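# Close the blue-handwheel valve clockwise until tight

## Task

Turn the valve that has the blue handwheel clockwise (as viewed from above) until it is fully shut and tight. Leave the other two valves exactly as they were at the start. It only counts if the valve stays shut on its own once the robot lets go, not if the robot is still holding it in place.

## Robot and tools

Robot: two Doosan M1013 six-joint arms, named left_arm and right_arm, each with a Robotiq 140 mm two-finger gripper and a wrist camera. The names are labels only. left_arm sits on the +y side with its base at (+0.061, +0.437, 0). right_arm's base is at (+0.063, -0.615, 0). Both bases are nearly unrotated about z.

Frame: one shared scene frame. The origin is on the table top between the arms, +x points out over the table, +z points up. All positions are in metres and all quaternions are ordered w, x, y, z. Clockwise seen from above means a negative rotation about +z. The gripper's fingers extend along its own +z axis and close along its own y axis. end_effector_position is the point midway between the pads when they are closed. Closed fingertips reach about 33 mm past that point, fully open ones about 9 mm. Closing pushes the tips roughly 24 mm farther out, so leave room above a surface before gripping.

The row (used by execute_actions and move): a flat list of 20 numbers that always covers both arms. Numbers 1-10 are left_arm: x, y, z, qw, qx, qy, qz, then gripper position, force_limit, speed. Numbers 11-20 are the same ten for right_arm. The first seven of each block are an absolute target pose for that gripper in the scene frame, not an offset. The last three are each in [-1, 1]. Gripper position: +1 is fully open (140 mm), about -0.8 is where the pads touch, and -1 closes until something blocks the fingers. force_limit on a part up to 40 mm wide: about 14 N at -1, 60 N at 0, 107 N at +1. speed: about 30 mm/s at -1, 140 at 0, 250 at +1. A 0 in these slots is a real command, so repeat an arm's previous three values to leave its gripper alone. To hold an arm still, resend its full pose from the last result before it stopped. Keep the same quaternion in every row to hold an orientation, because the reported quaternion may drift.

execute_actions(actions): a list of up to 15 actions. Each action is a list of up to 15 rows, and each row runs for one 1/30 s step. A short action repeats its final row until 15 steps have run. An empty list just returns the current state and images. An action is rejected for both arms if a target lies more than 0.6 m from that gripper's current position along any of the gripper's axes. If the first action fails this check, or any action is malformed, nothing moves. On every step the commanded pose is clipped to within 70 mm and 16 degrees of the measured pose. Large moves therefore take several actions, and the arm only reaches the last clipped pose.

move(target, speed, stop_force, blocking): target is a single 20-number row. Each gripper travels in a straight line toward its pose, turning the shorter way, and both arms finish together. A move lasts 0.5 to 10 s and is cut off at 10 s. speed is in m/s, from 0.002 to 0.5, default 0.25, and turning is capped at twice that value in rad/s. Gripper numbers are sent at the start. The move does not avoid obstacles or the other arm. Arms are stiff, so aiming even slightly past a firm contact can cause a fault. stop_force is 20 to 80 N and applies to both arms. It ends an arm's path once the push against its motion rises by that much for 2 steps; the arm then steps back 2 control steps and holds. Use it only with slow moves and no rotation, and not before 0.2 s of scene time. Omit it when moving away from something you are pressing on. It has no reading near stretched poses. blocking=false returns after 0.5 s and cannot be combined with stop_force. Until that move ends, use wait or stop.

wait(seconds): 0 to 10 s. The arms hold their last command, and the call returns early if a running move finishes. stop(): brakes the running move. The fingers keep going.

zoom_image(camera, region): camera is cam_high, cam_left_wrist or cam_right_wrist, each 672x504. region is [x0, y0, x1, y1] in pixels, at most 504x504. read_manual returns only the licence text. finished_scene(scene) ends the current scene; pass its number. Only call it once the valve is shut and the arm is no longer holding it.

Results: each arm's line shows end_effector_position, end_effector_quat_wxyz and velocities. The printed position can be off, especially at long reach. 'Hand target' is the pose the controller is currently driving toward. 'pose unreachable' means a clearance check changed or blocked that arm's command. object_status: 0 moving, 1 blocked while opening, 2 blocked while closing (a grip), 3 at the requested position or pads together. position_measured runs from 3 (open) to 230 (pads touching). To squeeze harder while status is 2, raise force_limit and nudge position, for example from -1 to -0.98. A move adds a 'move:' line giving how it ended (done, off_target, moving, held, fault, contact) and which limits acted, plus each gripper's distance to its target. limits=paced means the pose was clipped. Flange force is an estimate of the outside force and can read nonzero with no contact. MOTOR HOT warns of overheating, which leads to a braking fault.

What to avoid: a torque at a joint's load limit (waist/shoulder 295, elbow 139, wrist joints 39.1 N m) or an outside force of 144 N stops that arm for 10 s. Turning a stiff wheel with the wrist can overload the wrist joints, so turn in small increments. Do not let the arms collide or press on each other. Avoid slams, dropping things, slipping grips, and hard shoves against the table or valves. Do not touch or turn the other two handwheels. Release the wheel and back away before ending, so the valve stays shut on its own.

Each tool is called after ">>>" as name(argument=value, ...), one argument or row to a line, values as JSON.

## Session

>>> execute_actions(
  actions=[],
)

Scene clock: 0.00 s.
left_arm: end_effector_position=(+0.8157, +0.8010, +0.3724) position_measured=3 object_status=3 end_effector_quat_wxyz=(+0.006, +0.673, +0.739, +0.027) end_effector_velocity=(-0.000, +0.000, -0.000) end_effector_angular_velocity=(+0.001, +0.001, -0.000) | right_arm: end_effector_position=(+0.6919, -0.7826, +0.3543) position_measured=3 object_status=3 end_effector_quat_wxyz=(-0.127, +0.863, +0.099, -0.479) end_effector_velocity=(-0.000, +0.000, +0.001) end_effector_angular_velocity=(+0.001, +0.001, -0.000)
Joint positions: left_arm=[0.427 0.434 1.156 0.012 1.497 0.31 ] | right_arm=[-0.427  0.675  1.099 -0.148  2.396  1.029]
Joint velocities: left_arm=[ 0.     0.    -0.     0.001  0.     0.001] | right_arm=[ 0.    -0.     0.     0.     0.001  0.   ]
Flange force (N, the push that the arm receives, along the gripper's own x y z axes): no reading
Hand target (left_arm): +0.816, +0.801, +0.372; +0.006, +0.673, +0.739, +0.027
Hand target (right_arm): +0.692, -0.783, +0.354; -0.127, +0.863, +0.099, -0.479

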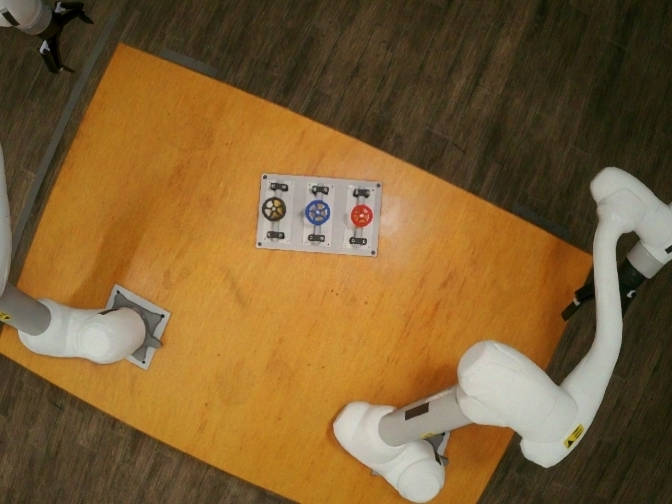

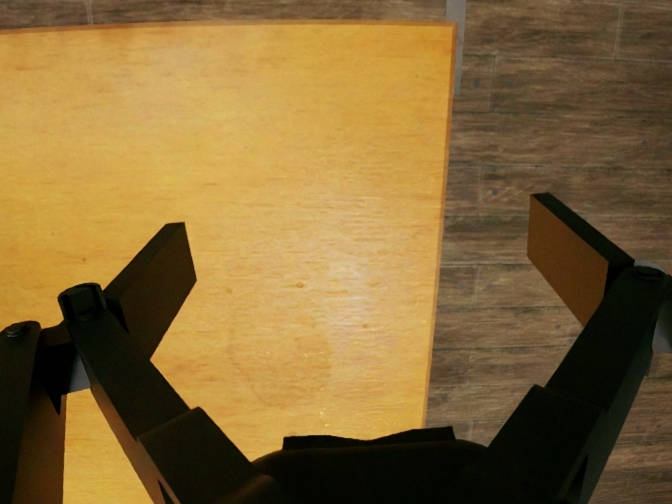

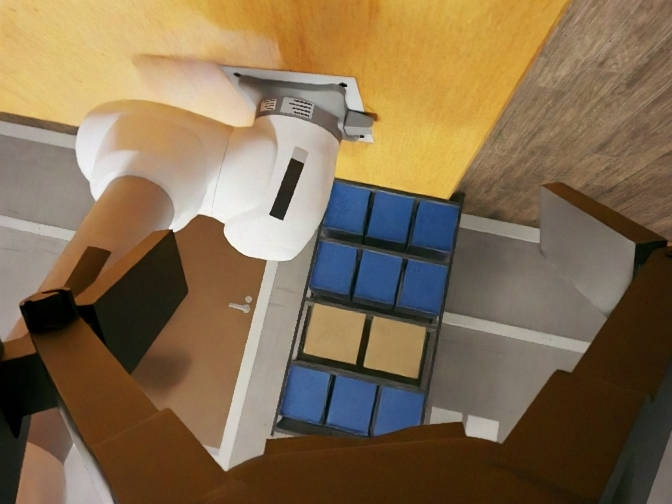

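>>> move(
  target=[0.65,0.03,0.3,0,0.707,0.707,0,1,0,0,0.6919,-0.7826,0.3543,-0.127,0.863,0.099,-0.479,1,0,0],
  speed=0.4,
)

>>> zoom_image(
  camera="cam_left_wrist",
  region=[84,0,588,504],
)

action 0: the call puts the target (left_arm/x, left_arm/y, left_arm/z) 0.754 m from left_arm's end_effector_position in the last result along the gripper's own x axis as it stood there; a target may be at most 0.6 m away along each of those axes, so nothing of the call was run and nothing moved. Command a nearer target, and go on from there in a later call.

Region (84, 0, 588, 504) of cam_left_wrist's 672x504 image, scaled by 1.000.

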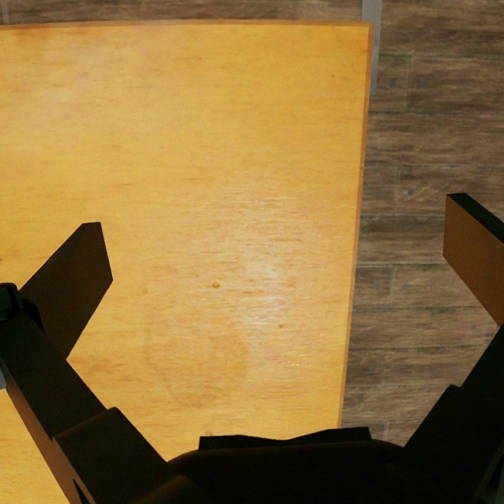

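>>> move(
  target=[0.72,0.4,0.33,0,0.707,0.707,0,1,0,0,0.6919,-0.7826,0.3543,-0.127,0.863,0.099,-0.479,1,0,0],
  speed=0.4,
)

>>> move(
  target=[0.65,0.03,0.3,0,0.707,0.707,0,1,0,0,0.6919,-0.7826,0.3543,-0.127,0.863,0.099,-0.479,1,0,0],
  speed=0.4,
)

Scene clock: 4.33 s.
left_arm: end_effector_position=(+0.7197, +0.4003, +0.3301) position_measured=3 object_status=3 end_effector_quat_wxyz=(-0.001, +0.707, +0.707, -0.000) end_effector_velocity=(-0.000, -0.000, +0.001) end_effector_angular_velocity=(+0.000, -0.002, +0.000) | right_arm: end_effector_position=(+0.6919, -0.7826, +0.3543) position_measured=3 object_status=3 end_effector_quat_wxyz=(-0.127, +0.863, +0.099, -0.479) end_effector_velocity=(-0.000, +0.000, -0.000) end_effector_angular_velocity=(+0.000, +0.002, -0.000)
Joint positions: left_arm=[-0.084  0.178  1.573  0.001  1.392 -0.108] | right_arm=[-0.427  0.675  1.099 -0.148  2.396  1.029]
Joint velocities: left_arm=[-0.    -0.002  0.     0.001 -0.    -0.001] | right_arm=[-0.     0.     0.001 -0.     0.001 -0.   ]
Flange force (N, the push that the arm receives, along the gripper's own x y z axes): left_arm=[-8.6 6.1 6.4] | right_arm=[-5.7 -6.1 14.2]
Hand target (left_arm): +0.720, +0.400, +0.330; -0.001, +0.707, +0.707, +0.000
Hand target (right_arm): +0.692, -0.783, +0.354; -0.127, +0.863, +0.099, -0.479
Off the commanded pose (left_arm): 0.000 m, 0 deg.
Off the commanded pose (right_arm): 0.000 m, 0 deg.
move: done

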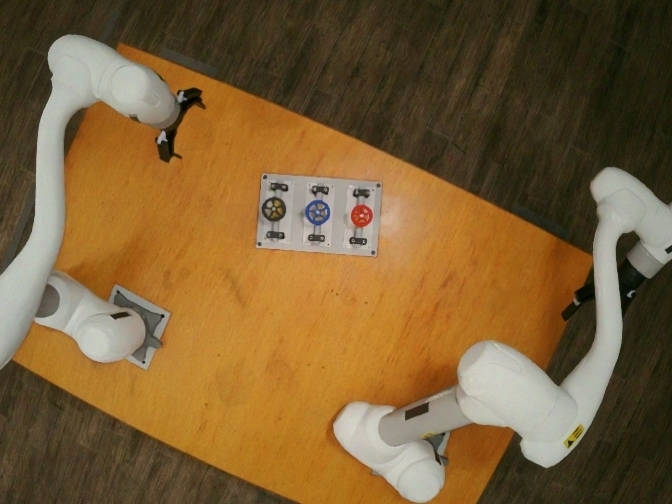

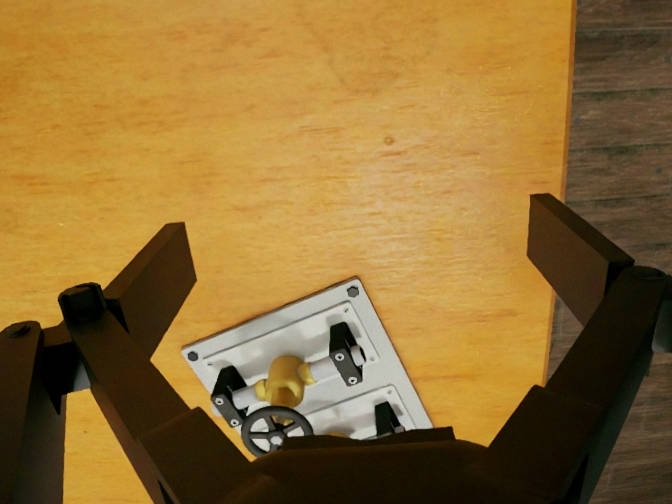

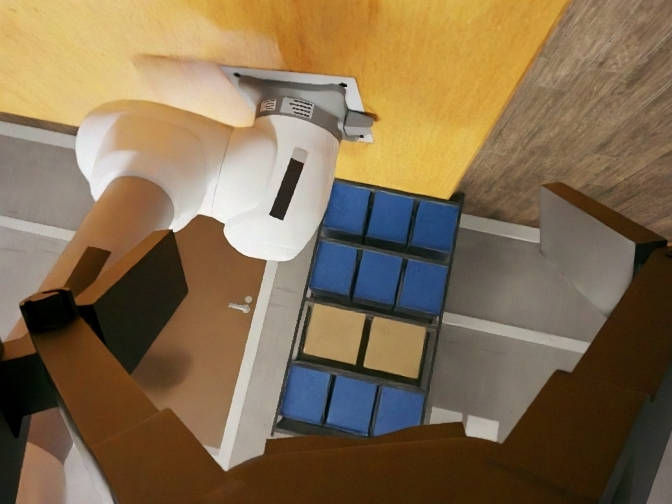

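Scene clock: 5.73 s.
left_arm: end_effector_position=(+0.6500, +0.0305, +0.3000) position_measured=3 object_status=3 end_effector_quat_wxyz=(-0.001, +0.707, +0.707, +0.000) end_effector_velocity=(-0.001, -0.001, -0.001) end_effector_angular_velocity=(+0.001, +0.002, -0.001) | right_arm: end_effector_position=(+0.6919, -0.7826, +0.3543) position_measured=3 object_status=3 end_effector_quat_wxyz=(-0.127, +0.863, +0.099, -0.479) end_effector_velocity=(-0.000, -0.000, -0.000) end_effector_angular_velocity=(+0.001, +0.001, -0.001)
Joint positions: left_arm=[-0.628  0.275  1.505  0.001  1.362 -0.652] | right_arm=[-0.427  0.675  1.099 -0.148  2.396  1.029]
Joint velocities: left_arm=[-0.001  0.001 -0.    -0.001  0.001  0.   ] | right_arm=[-0.     0.     0.001  0.     0.     0.   ]
Flange force (N, the push that the arm receives, along the gripper's own x y z axes): left_arm=[-6.7 -0.3 7.3] | right_arm=[-4.6 -2.3 13.7]
Hand target (left_arm): +0.650, +0.030, +0.300; -0.001, +0.707, +0.707, +0.000
Hand target (right_arm): +0.692, -0.783, +0.354; -0.127, +0.863, +0.099, -0.479
Off the commanded pose (left_arm): 0.000 m, 0 deg.
Off the commanded pose (right_arm): 0.000 m, 0 deg.
move: done

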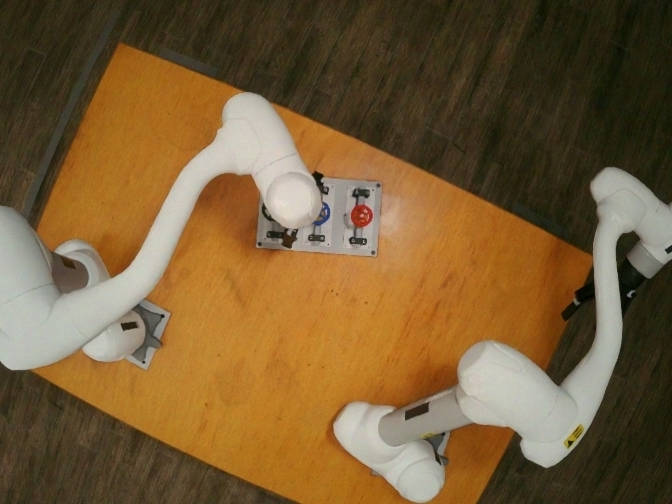

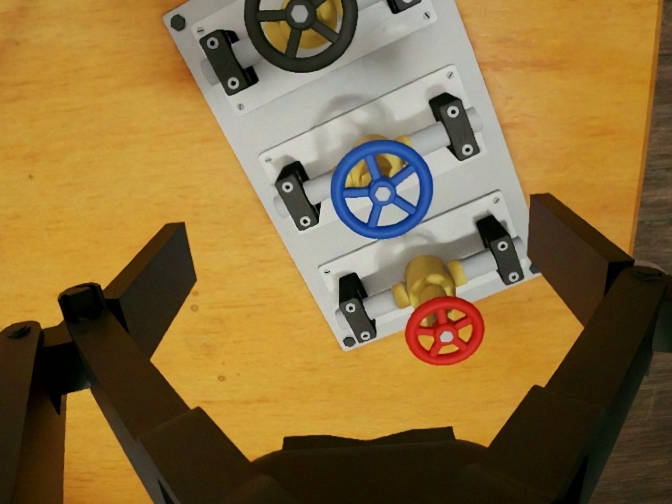

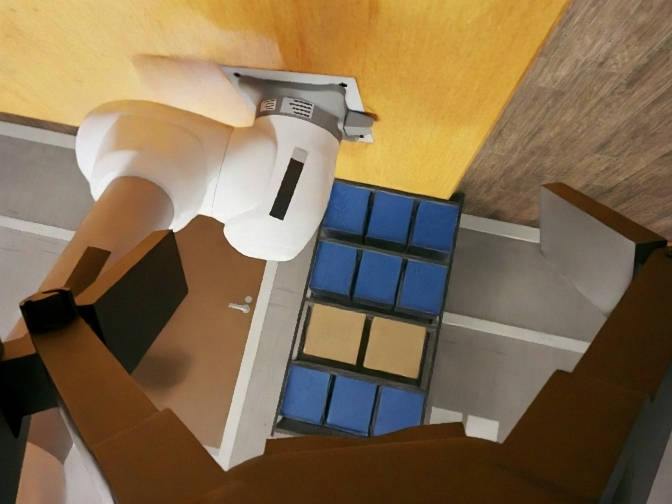

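>>> move(
  target=[0.65,0.03,0.2,0,0.707,0.707,0,1,0,0,0.6919,-0.7826,0.3543,-0.127,0.863,0.099,-0.479,1,0,0],
)

Scene clock: 7.63 s.
left_arm: end_effector_position=(+0.6500, +0.0300, +0.2001) position_measured=3 object_status=3 end_effector_quat_wxyz=(+0.000, +0.707, +0.707, +0.000) end_effector_velocity=(+0.000, -0.000, -0.000) end_effector_angular_velocity=(+0.001, -0.001, -0.002) | right_arm: end_effector_position=(+0.6919, -0.7826, +0.3543) position_measured=3 object_status=3 end_effector_quat_wxyz=(-0.127, +0.863, +0.099, -0.479) end_effector_velocity=(+0.000, +0.000, -0.001) end_effector_angular_velocity=(+0.000, +0.001, -0.000)
Joint positions: left_arm=[-0.628  0.322  1.63  -0.     1.189 -0.652] | right_arm=[-0.427  0.675  1.099 -0.148  2.396  1.029]
Joint velocities: left_arm=[-0.001  0.     0.     0.002 -0.     0.   ] | right_arm=[-0.     0.001  0.     0.    -0.     0.   ]
Flange force (N, the push that the arm receives, along the gripper's own x y z axes): left_arm=[-5.6 -0.4 4.7] | right_arm=[-2.5 -3.9 11.0]
Hand target (left_arm): +0.650, +0.030, +0.200; -0.000, +0.707, +0.707, +0.000
Hand target (right_arm): +0.692, -0.783, +0.354; -0.127, +0.863, +0.099, -0.479
Off the commanded pose (left_arm): 0.000 m, 0 deg.
Off the commanded pose (right_arm): 0.000 m, 0 deg.
move: done

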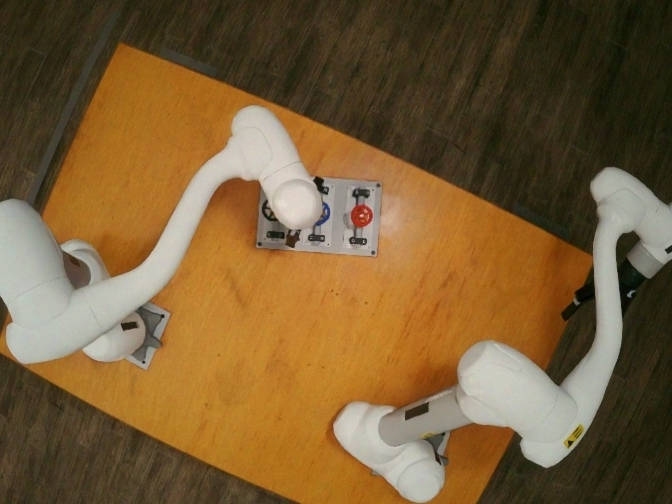

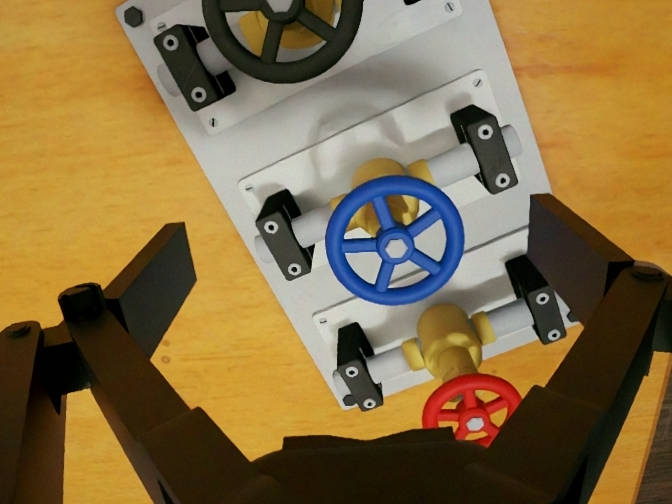

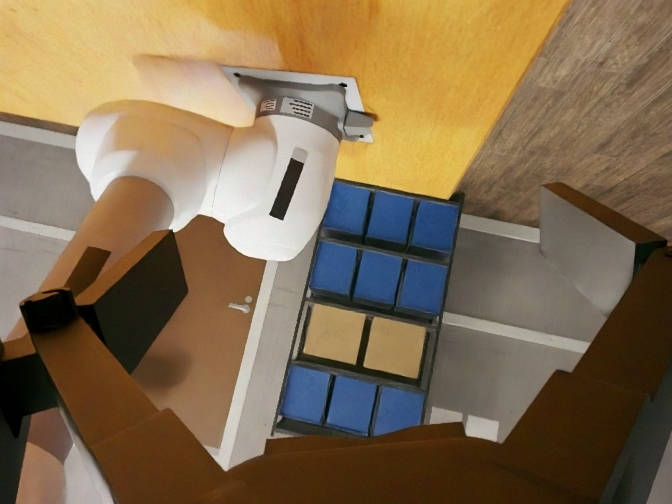

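>>> move(
  target=[0.678,-0.03,0.16,0,0.707,0.707,0,1,0,0,0.6919,-0.7826,0.3543,-0.127,0.863,0.099,-0.479,1,0,0],
)

Scene clock: 9.37 s.
left_arm: end_effector_position=(+0.6780, -0.0300, +0.1601) position_measured=3 object_status=3 end_effector_quat_wxyz=(+0.000, +0.707, +0.707, +0.000) end_effector_velocity=(-0.000, -0.000, +0.000) end_effector_angular_velocity=(+0.000, -0.001, -0.001) | right_arm: end_effector_position=(+0.6919, -0.7826, +0.3543) position_measured=3 object_status=3 end_effector_quat_wxyz=(-0.127, +0.863, +0.099, -0.479) end_effector_velocity=(-0.000, -0.001, +0.000) end_effector_angular_velocity=(-0.002, +0.001, +0.000)
Joint positions: left_arm=[-0.668  0.433  1.547  0.     1.161 -0.692] | right_arm=[-0.427  0.675  1.099 -0.148  2.396  1.029]
Joint velocities: left_arm=[-0.001 -0.    -0.     0.001  0.    -0.   ] | right_arm=[-0.     0.    -0.    -0.002  0.    -0.   ]
Flange force (N, the push that the arm receives, along the gripper's own x y z axes): left_arm=[-7.4 2.4 6.8] | right_arm=[-5.0 -2.5 11.4]
Hand target (left_arm): +0.678, -0.030, +0.160; -0.000, +0.707, +0.707, +0.000
Hand target (right_arm): +0.692, -0.783, +0.354; -0.127, +0.863, +0.099, -0.479
Off the commanded pose (left_arm): 0.000 m, 0 deg.
Off the commanded pose (right_arm): 0.000 m, 0 deg.
move: done

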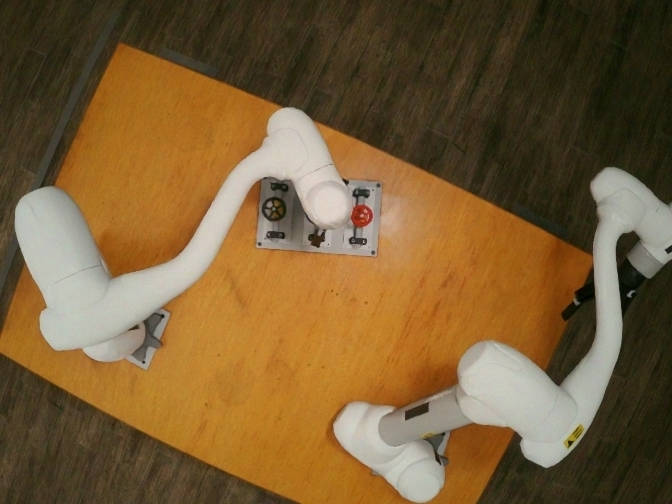

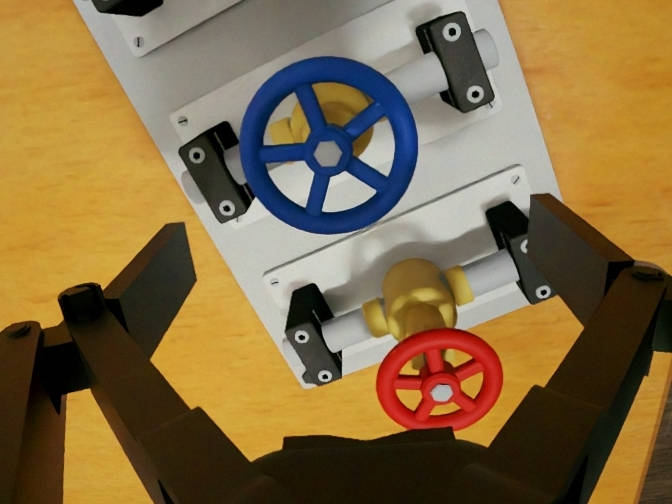

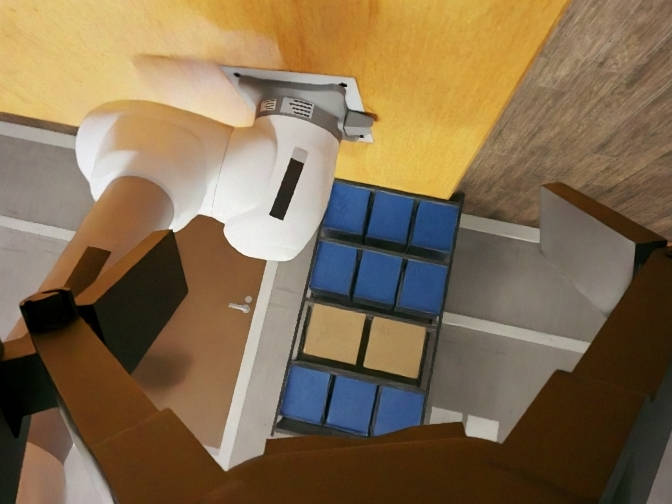

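>>> move(
  target=[0.668,0.006,0.165,0,0.707,0.707,0,1,0,0,0.6919,-0.7826,0.3543,-0.127,0.863,0.099,-0.479,1,0,0],
  speed=0.1,
)

>>> move(
  target=[0.668,0.006,0.14,0,0.707,0.707,0,1,0,0,0.6919,-0.7826,0.3543,-0.127,0.863,0.099,-0.479,1,0,0],
  speed=0.1,
)

Scene clock: 12.00 s.
left_arm: end_effector_position=(+0.6680, +0.0060, +0.1650) position_measured=3 object_status=3 end_effector_quat_wxyz=(+0.000, +0.707, +0.707, -0.000) end_effector_velocity=(+0.000, +0.001, +0.000) end_effector_angular_velocity=(-0.001, +0.001, +0.001) | right_arm: end_effector_position=(+0.6919, -0.7826, +0.3543) position_measured=3 object_status=3 end_effector_quat_wxyz=(-0.127, +0.863, +0.099, -0.479) end_effector_velocity=(-0.000, +0.000, -0.000) end_effector_angular_velocity=(+0.000, -0.000, +0.000)
Joint positions: left_arm=[-0.639  0.387  1.606 -0.     1.148 -0.663] | right_arm=[-0.427  0.675  1.099 -0.148  2.396  1.029]
Joint velocities: left_arm=[ 0.002 -0.001  0.    -0.002 -0.     0.001] | right_arm=[ 0.    -0.     0.001  0.    -0.001 -0.   ]
Flange force (N, the push that the arm receives, along the gripper's own x y z axes): left_arm=[-5.6 -1.8 7.9] | right_arm=[-5.5 -6.4 13.3]
Hand target (left_arm): +0.668, +0.006, +0.165; +0.000, +0.707, +0.707, -0.000
Hand target (right_arm): +0.692, -0.783, +0.354; -0.127, +0.863, +0.099, -0.479
Off the commanded pose (left_arm): 0.000 m, 0 deg.
Off the commanded pose (right_arm): 0.000 m, 0 deg.
move: done

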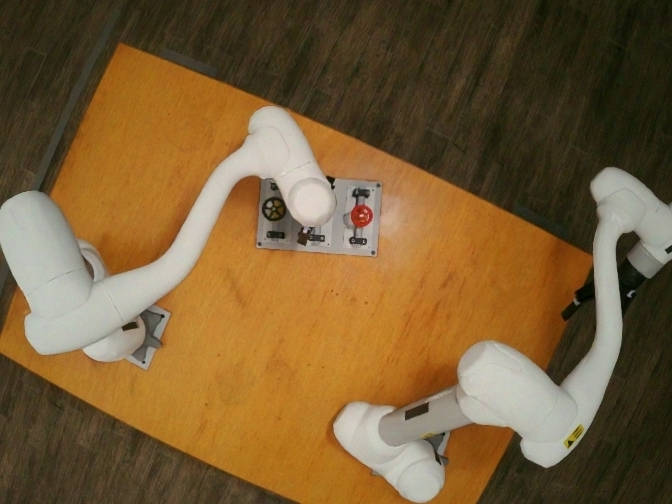

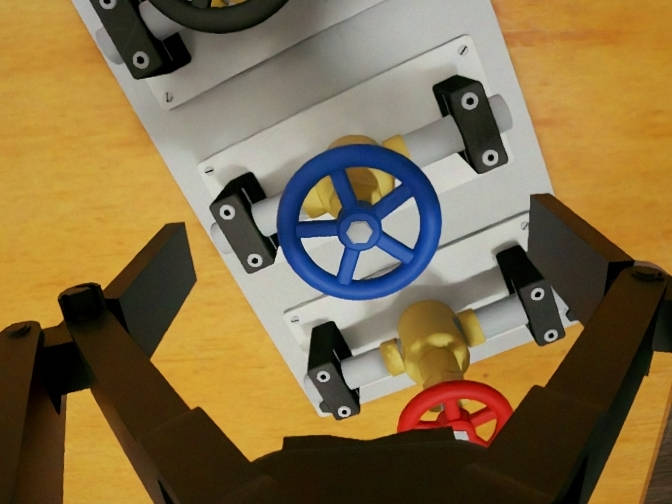

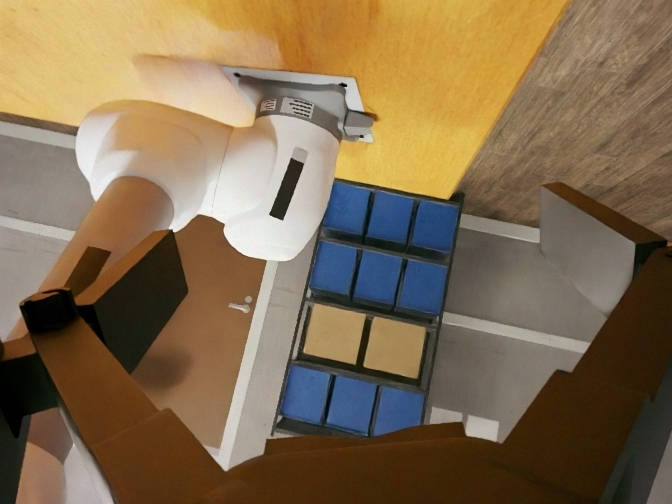

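Scene clock: 12.70 s.
left_arm: end_effector_position=(+0.6680, +0.0060, +0.1400) position_measured=3 object_status=3 end_effector_quat_wxyz=(+0.000, +0.707, +0.707, -0.000) end_effector_velocity=(-0.000, +0.000, +0.000) end_effector_angular_velocity=(+0.000, -0.000, -0.000) | right_arm: end_effector_position=(+0.6919, -0.7826, +0.3543) position_measured=3 object_status=3 end_effector_quat_wxyz=(-0.127, +0.863, +0.099, -0.479) end_effector_velocity=(-0.000, +0.000, -0.000) end_effector_angular_velocity=(+0.001, +0.002, -0.000)
Joint positions: left_arm=[-0.639  0.404  1.63  -0.     1.107 -0.663] | right_arm=[-0.427  0.675  1.099 -0.148  2.396  1.029]
Joint velocities: left_arm=[-0.    -0.001  0.     0.     0.     0.   ] | right_arm=[0.    0.    0.001 0.001 0.001 0.   ]
Flange force (N, the push that the arm receives, along the gripper's own x y z axes): left_arm=[-1.4 0.2 8.1] | right_arm=[-5.9 -3.2 13.1]
Hand target (left_arm): +0.668, +0.006, +0.140; -0.000, +0.707, +0.707, +0.000
Hand target (right_arm): +0.692, -0.783, +0.354; -0.127, +0.863, +0.099, -0.479
Off the commanded pose (left_arm): 0.000 m, 0 deg.
Off the commanded pose (right_arm): 0.000 m, 0 deg.
move: done

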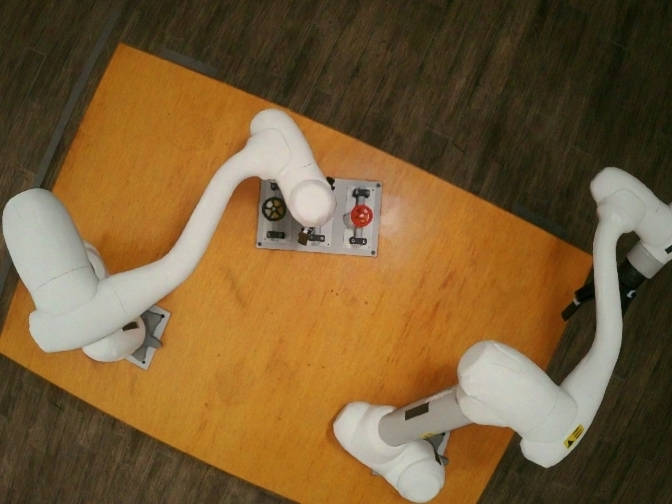

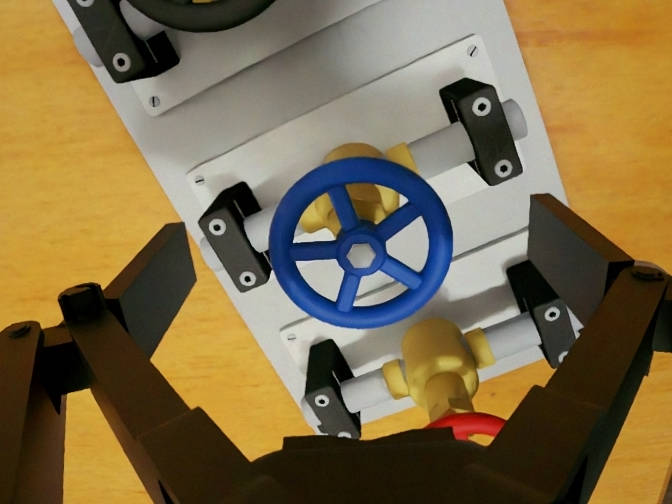

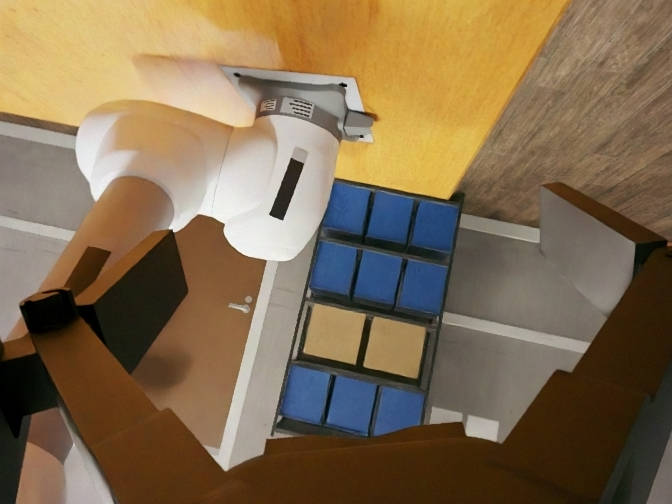

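>>> move(
  target=[0.668,0.006,0.14,0,0.707,0.707,0,-1,-0.6,0,0.6919,-0.7826,0.3543,-0.127,0.863,0.099,-0.479,1,0,0],
)

Scene clock: 14.00 s.
left_arm: end_effector_position=(+0.6682, +0.0061, +0.1400) position_measured=121 object_status=2 end_effector_quat_wxyz=(+0.000, +0.707, +0.707, +0.000) end_effector_velocity=(-0.000, +0.001, -0.000) end_effector_angular_velocity=(-0.000, +0.002, +0.001) | right_arm: end_effector_position=(+0.6919, -0.7826, +0.3543) position_measured=3 object_status=3 end_effector_quat_wxyz=(-0.127, +0.863, +0.099, -0.479) end_effector_velocity=(+0.000, -0.000, -0.000) end_effector_angular_velocity=(-0.001, -0.001, +0.000)
Joint positions: left_arm=[-0.639  0.404  1.63   0.     1.107 -0.663] | right_arm=[-0.427  0.675  1.099 -0.148  2.396  1.029]
Joint velocities: left_arm=[ 0.001  0.    -0.    -0.002  0.002  0.001] | right_arm=[ 0.    -0.    -0.001 -0.001 -0.001  0.   ]
Flange force (N, the push that the arm receives, along the gripper's own x y z axes): left_arm=[-9.2 29.9 -4.4] | right_arm=[-6.5 -3.2 14.5]
Hand target (left_arm): +0.668, +0.006, +0.140; +0.000, +0.707, +0.707, +0.000
Hand target (right_arm): +0.692, -0.783, +0.354; -0.127, +0.863, +0.099, -0.479
Off the commanded pose (left_arm): 0.000 m, 0 deg.
Off the commanded pose (right_arm): 0.000 m, 0 deg.
move: done

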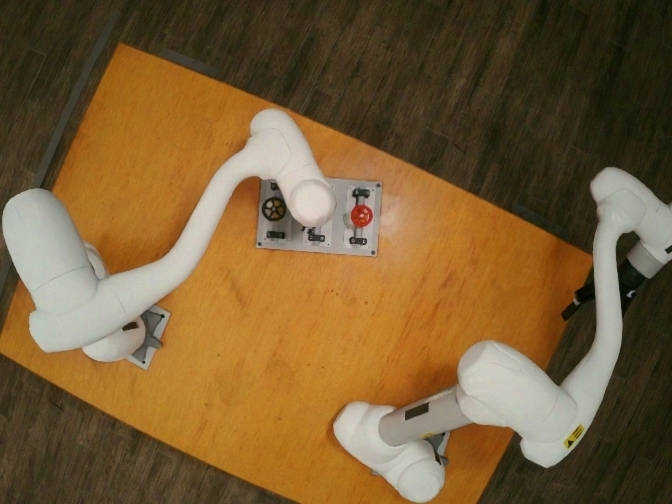

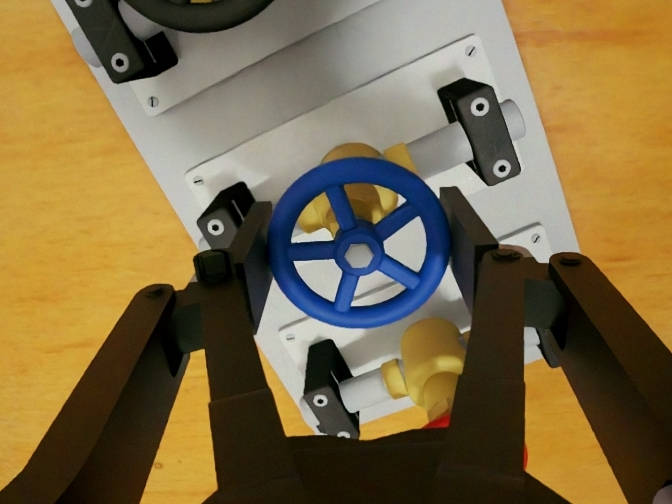

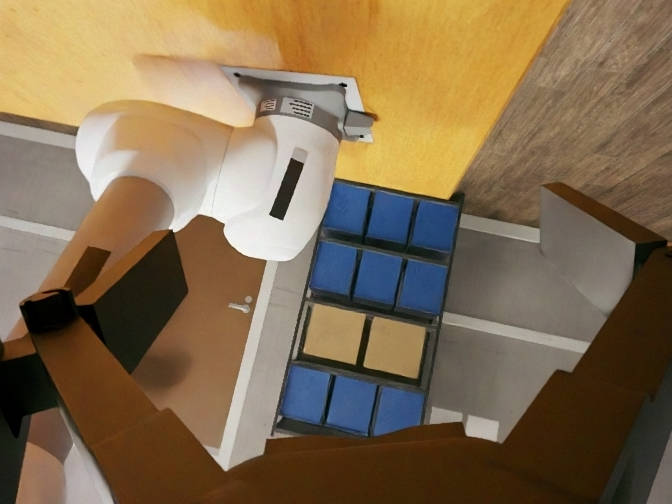

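>>> move(
  target=[0.6695,0.006,0.14,0,0.707,0.707,0,-0.98,0,0,0.6919,-0.7826,0.3543,-0.127,0.863,0.099,-0.479,1,0,0],
  speed=0.02,
)

>>> move(
  target=[0.6695,0.006,0.14,0,0.966,0.259,0,-0.98,0,0,0.6919,-0.7826,0.3543,-0.127,0.863,0.099,-0.479,1,0,0],
)

Scene clock: 15.90 s.
left_arm: end_effector_position=(+0.6693, +0.0059, +0.1400) position_measured=123 object_status=2 end_effector_quat_wxyz=(-0.000, +0.707, +0.707, -0.000) end_effector_velocity=(+0.000, -0.000, +0.001) end_effector_angular_velocity=(-0.001, -0.001, +0.001) | right_arm: end_effector_position=(+0.6919, -0.7826, +0.3543) position_measured=3 object_status=3 end_effector_quat_wxyz=(-0.127, +0.863, +0.099, -0.479) end_effector_velocity=(+0.000, -0.000, +0.000) end_effector_angular_velocity=(-0.001, -0.000, -0.000)
Joint positions: left_arm=[-0.638  0.406  1.628 -0.     1.108 -0.662] | right_arm=[-0.427  0.675  1.099 -0.148  2.396  1.029]
Joint velocities: left_arm=[ 0.    -0.001 -0.    -0.    -0.001 -0.001] | right_arm=[-0.    -0.    -0.001 -0.001  0.     0.   ]
Flange force (N, the push that the arm receives, along the gripper's own x y z axes): left_arm=[-1.4 -18.3 -28.3] | right_arm=[-6.5 -4.3 16.7]
Hand target (left_arm): +0.669, +0.006, +0.140; +0.000, +0.707, +0.707, -0.000
Hand target (right_arm): +0.692, -0.783, +0.354; -0.127, +0.863, +0.099, -0.479
Off the commanded pose (left_arm): 0.000 m, 0 deg.
Off the commanded pose (right_arm): 0.000 m, 0 deg.
move: done

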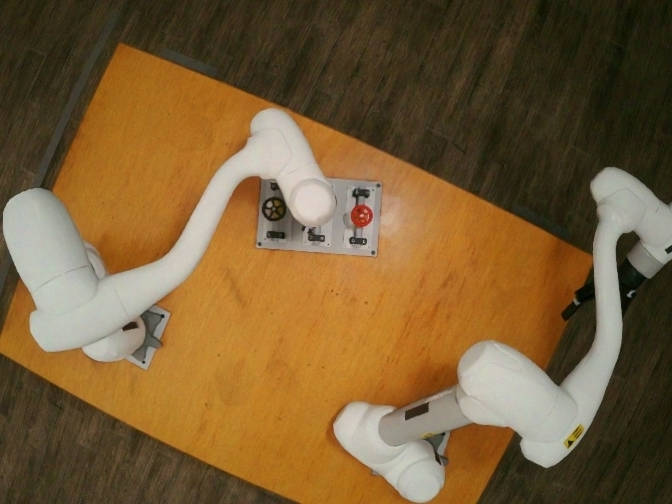

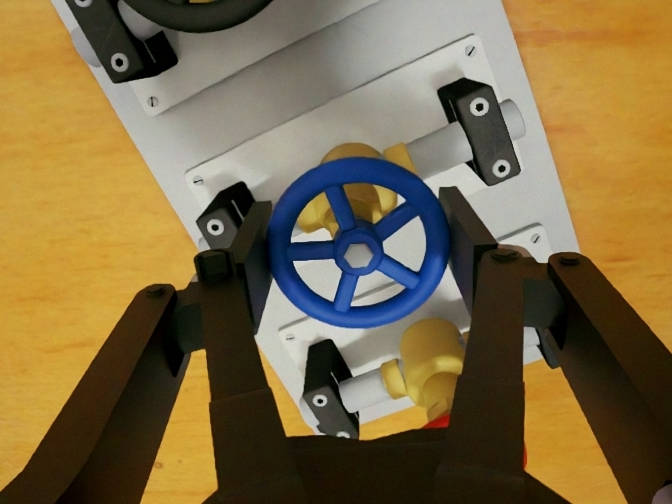

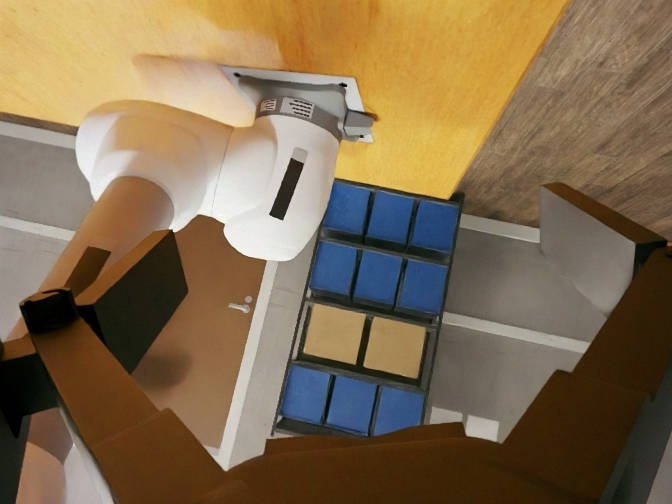

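Scene clock: 18.33 s.
left_arm: end_effector_position=(+0.6695, +0.0059, +0.1400) position_measured=123 object_status=2 end_effector_quat_wxyz=(+0.000, +0.966, +0.259, +0.000) end_effector_velocity=(+0.000, +0.000, -0.000) end_effector_angular_velocity=(-0.001, -0.000, +0.000) | right_arm: end_effector_position=(+0.6919, -0.7826, +0.3543) position_measured=3 object_status=3 end_effector_quat_wxyz=(-0.127, +0.863, +0.099, -0.479) end_effector_velocity=(+0.000, -0.000, +0.000) end_effector_angular_velocity=(-0.002, -0.000, +0.000)
Joint positions: left_arm=[-0.638  0.406  1.628  0.     1.108  0.385] | right_arm=[-0.427  0.675  1.099 -0.148  2.396  1.029]
Joint velocities: left_arm=[ 0.001  0.     0.    -0.001 -0.001  0.001] | right_arm=[ 0.    -0.    -0.001 -0.002  0.    -0.   ]
Flange force (N, the push that the arm receives, along the gripper's own x y z axes): left_arm=[7.8 35.1 -10.8] | right_arm=[-5.4 -4.6 10.2]
Hand target (left_arm): +0.669, +0.006, +0.140; -0.000, +0.966, +0.259, +0.000
Hand target (right_arm): +0.692, -0.783, +0.354; -0.127, +0.863, +0.099, -0.479
Off the commanded pose (left_arm): 0.000 m, 0 deg.
Off the commanded pose (right_arm): 0.000 m, 0 deg.
move: done

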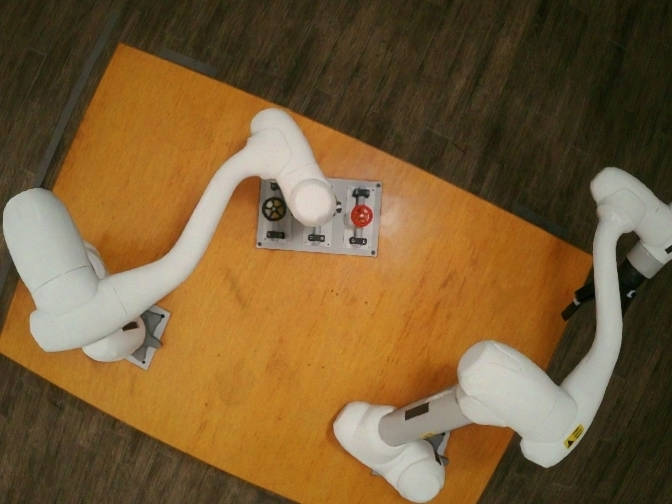

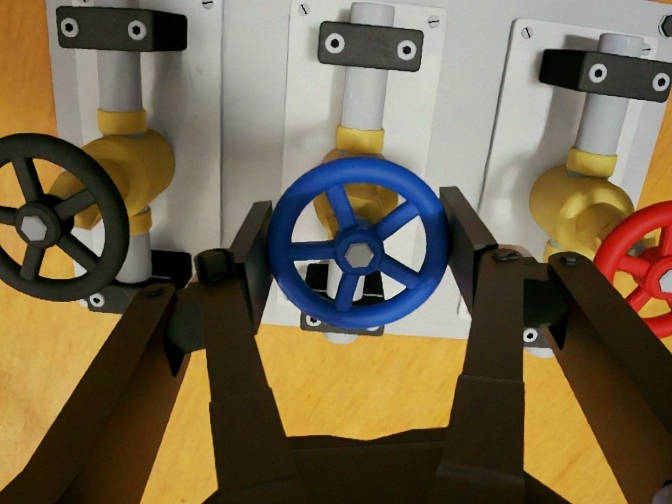

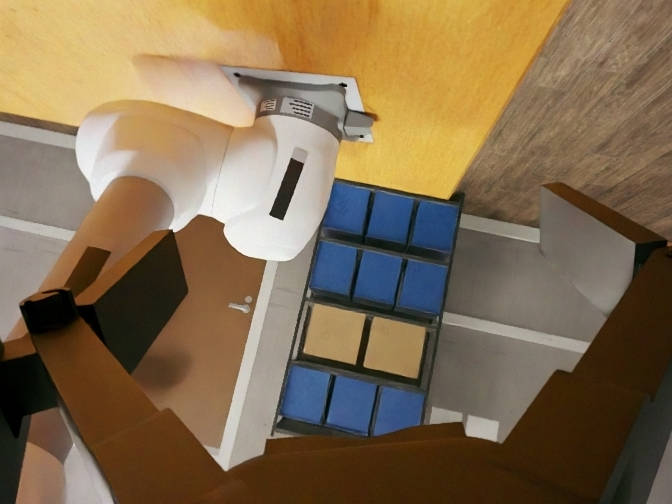

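>>> move(
  target=[0.6695,0.005,0.14,0,0.707,-0.707,0,-0.98,0,0,0.6919,-0.7826,0.3543,-0.127,0.863,0.099,-0.479,1,0,0],
  speed=0.5,
)

>>> move(
  target=[0.6695,0.005,0.14,0,-0.5,-0.866,0,-0.98,0,0,0.6919,-0.7826,0.3543,-0.127,0.863,0.099,-0.479,1,0,0],
  speed=0.5,
)

Scene clock: 22.00 s.
left_arm: end_effector_position=(+0.6694, +0.0049, +0.1400) position_measured=123 object_status=2 end_effector_quat_wxyz=(+0.000, +0.707, -0.707, -0.000) end_effector_velocity=(-0.000, +0.000, -0.001) end_effector_angular_velocity=(+0.001, +0.001, -0.000) | right_arm: end_effector_position=(+0.6919, -0.7826, +0.3543) position_measured=3 object_status=3 end_effector_quat_wxyz=(-0.127, +0.863, +0.099, -0.479) end_effector_velocity=(+0.000, +0.000, -0.001) end_effector_angular_velocity=(+0.000, +0.000, +0.000)
Joint positions: left_arm=[-0.639  0.407  1.626 -0.     1.108  2.479] | right_arm=[-0.427  0.675  1.099 -0.148  2.396  1.029]
Joint velocities: left_arm=[-0.     0.001 -0.     0.     0.001  0.   ] | right_arm=[ 0.     0.001  0.001  0.    -0.001  0.   ]
Flange force (N, the push that the arm receives, along the gripper's own x y z axes): left_arm=[17.0 19.5 8.1] | right_arm=[-4.1 -4.5 11.7]
Hand target (left_arm): +0.670, +0.005, +0.140; -0.000, +0.707, -0.707, -0.000
Hand target (right_arm): +0.692, -0.783, +0.354; -0.127, +0.863, +0.099, -0.479
Off the commanded pose (left_arm): 0.000 m, 0 deg.
Off the commanded pose (right_arm): 0.000 m, 0 deg.
move: done

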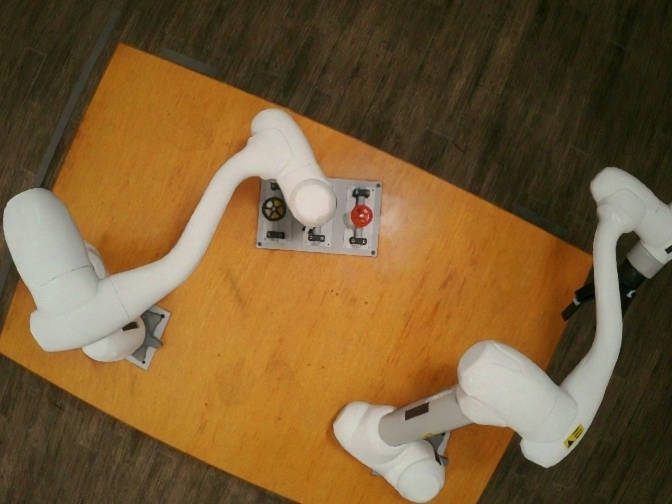

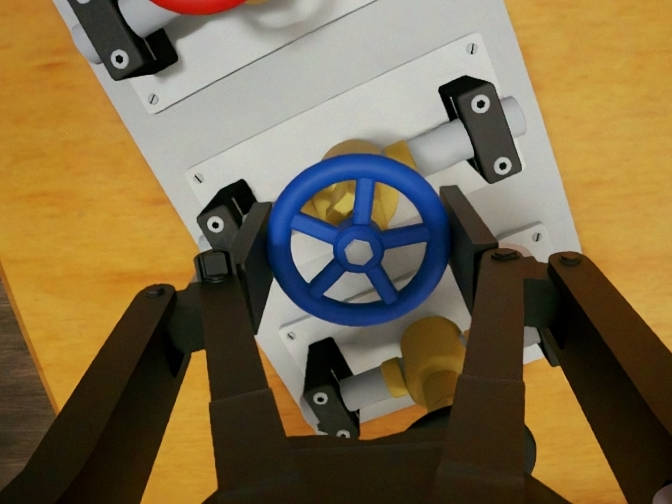

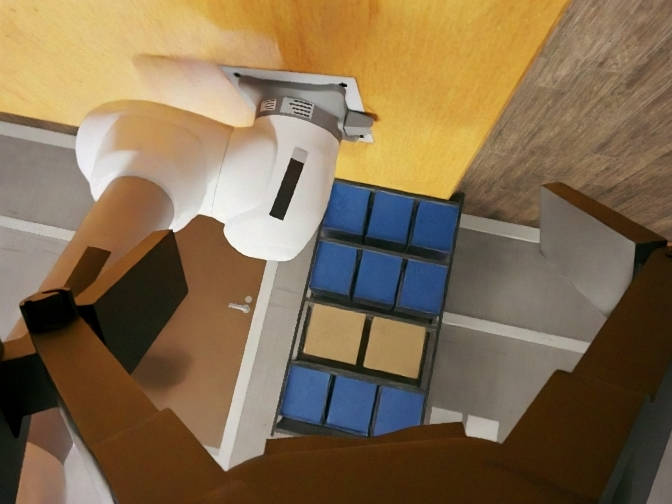

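Scene clock: 25.07 s.
left_arm: end_effector_position=(+0.6693, +0.0050, +0.1400) position_measured=123 object_status=2 end_effector_quat_wxyz=(-0.000, +0.500, +0.866, -0.000) end_effector_velocity=(+0.000, -0.001, -0.000) end_effector_angular_velocity=(-0.001, +0.001, -0.001) | right_arm: end_effector_position=(+0.6919, -0.7826, +0.3543) position_measured=3 object_status=3 end_effector_quat_wxyz=(-0.127, +0.863, +0.099, -0.479) end_effector_velocity=(-0.000, -0.000, +0.000) end_effector_angular_velocity=(-0.001, +0.001, +0.000)
Joint positions: left_arm=[-0.639  0.407  1.627 -0.     1.108  5.097] | right_arm=[-0.427  0.675  1.099 -0.148  2.396  1.029]
Joint velocities: left_arm=[-0.001  0.002 -0.002 -0.001  0.     0.001] | right_arm=[-0.    -0.     0.001 -0.001  0.     0.   ]
Flange force (N, the push that the arm receives, along the gripper's own x y z axes): left_arm=[-14.4 -24.5 7.3] | right_arm=[-3.0 -4.2 11.6]
Hand target (left_arm): +0.669, +0.005, +0.140; +0.000, +0.500, +0.866, -0.000
Hand target (right_arm): +0.692, -0.783, +0.354; -0.127, +0.863, +0.099, -0.479
Off the commanded pose (left_arm): 0.000 m, 0 deg.
Off the commanded pose (right_arm): 0.000 m, 0 deg.
move: done

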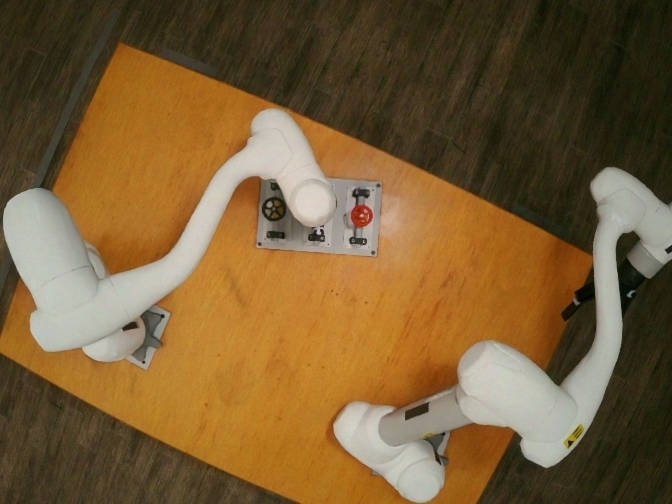

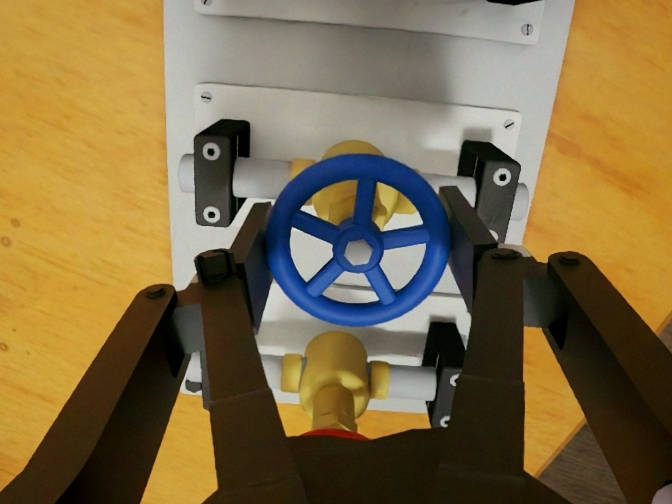

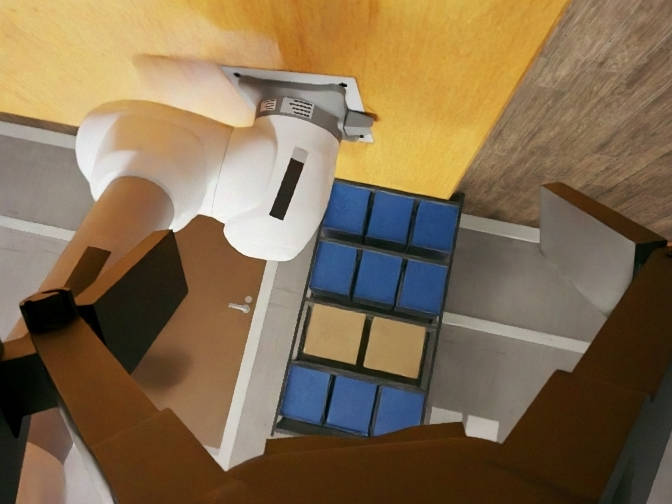

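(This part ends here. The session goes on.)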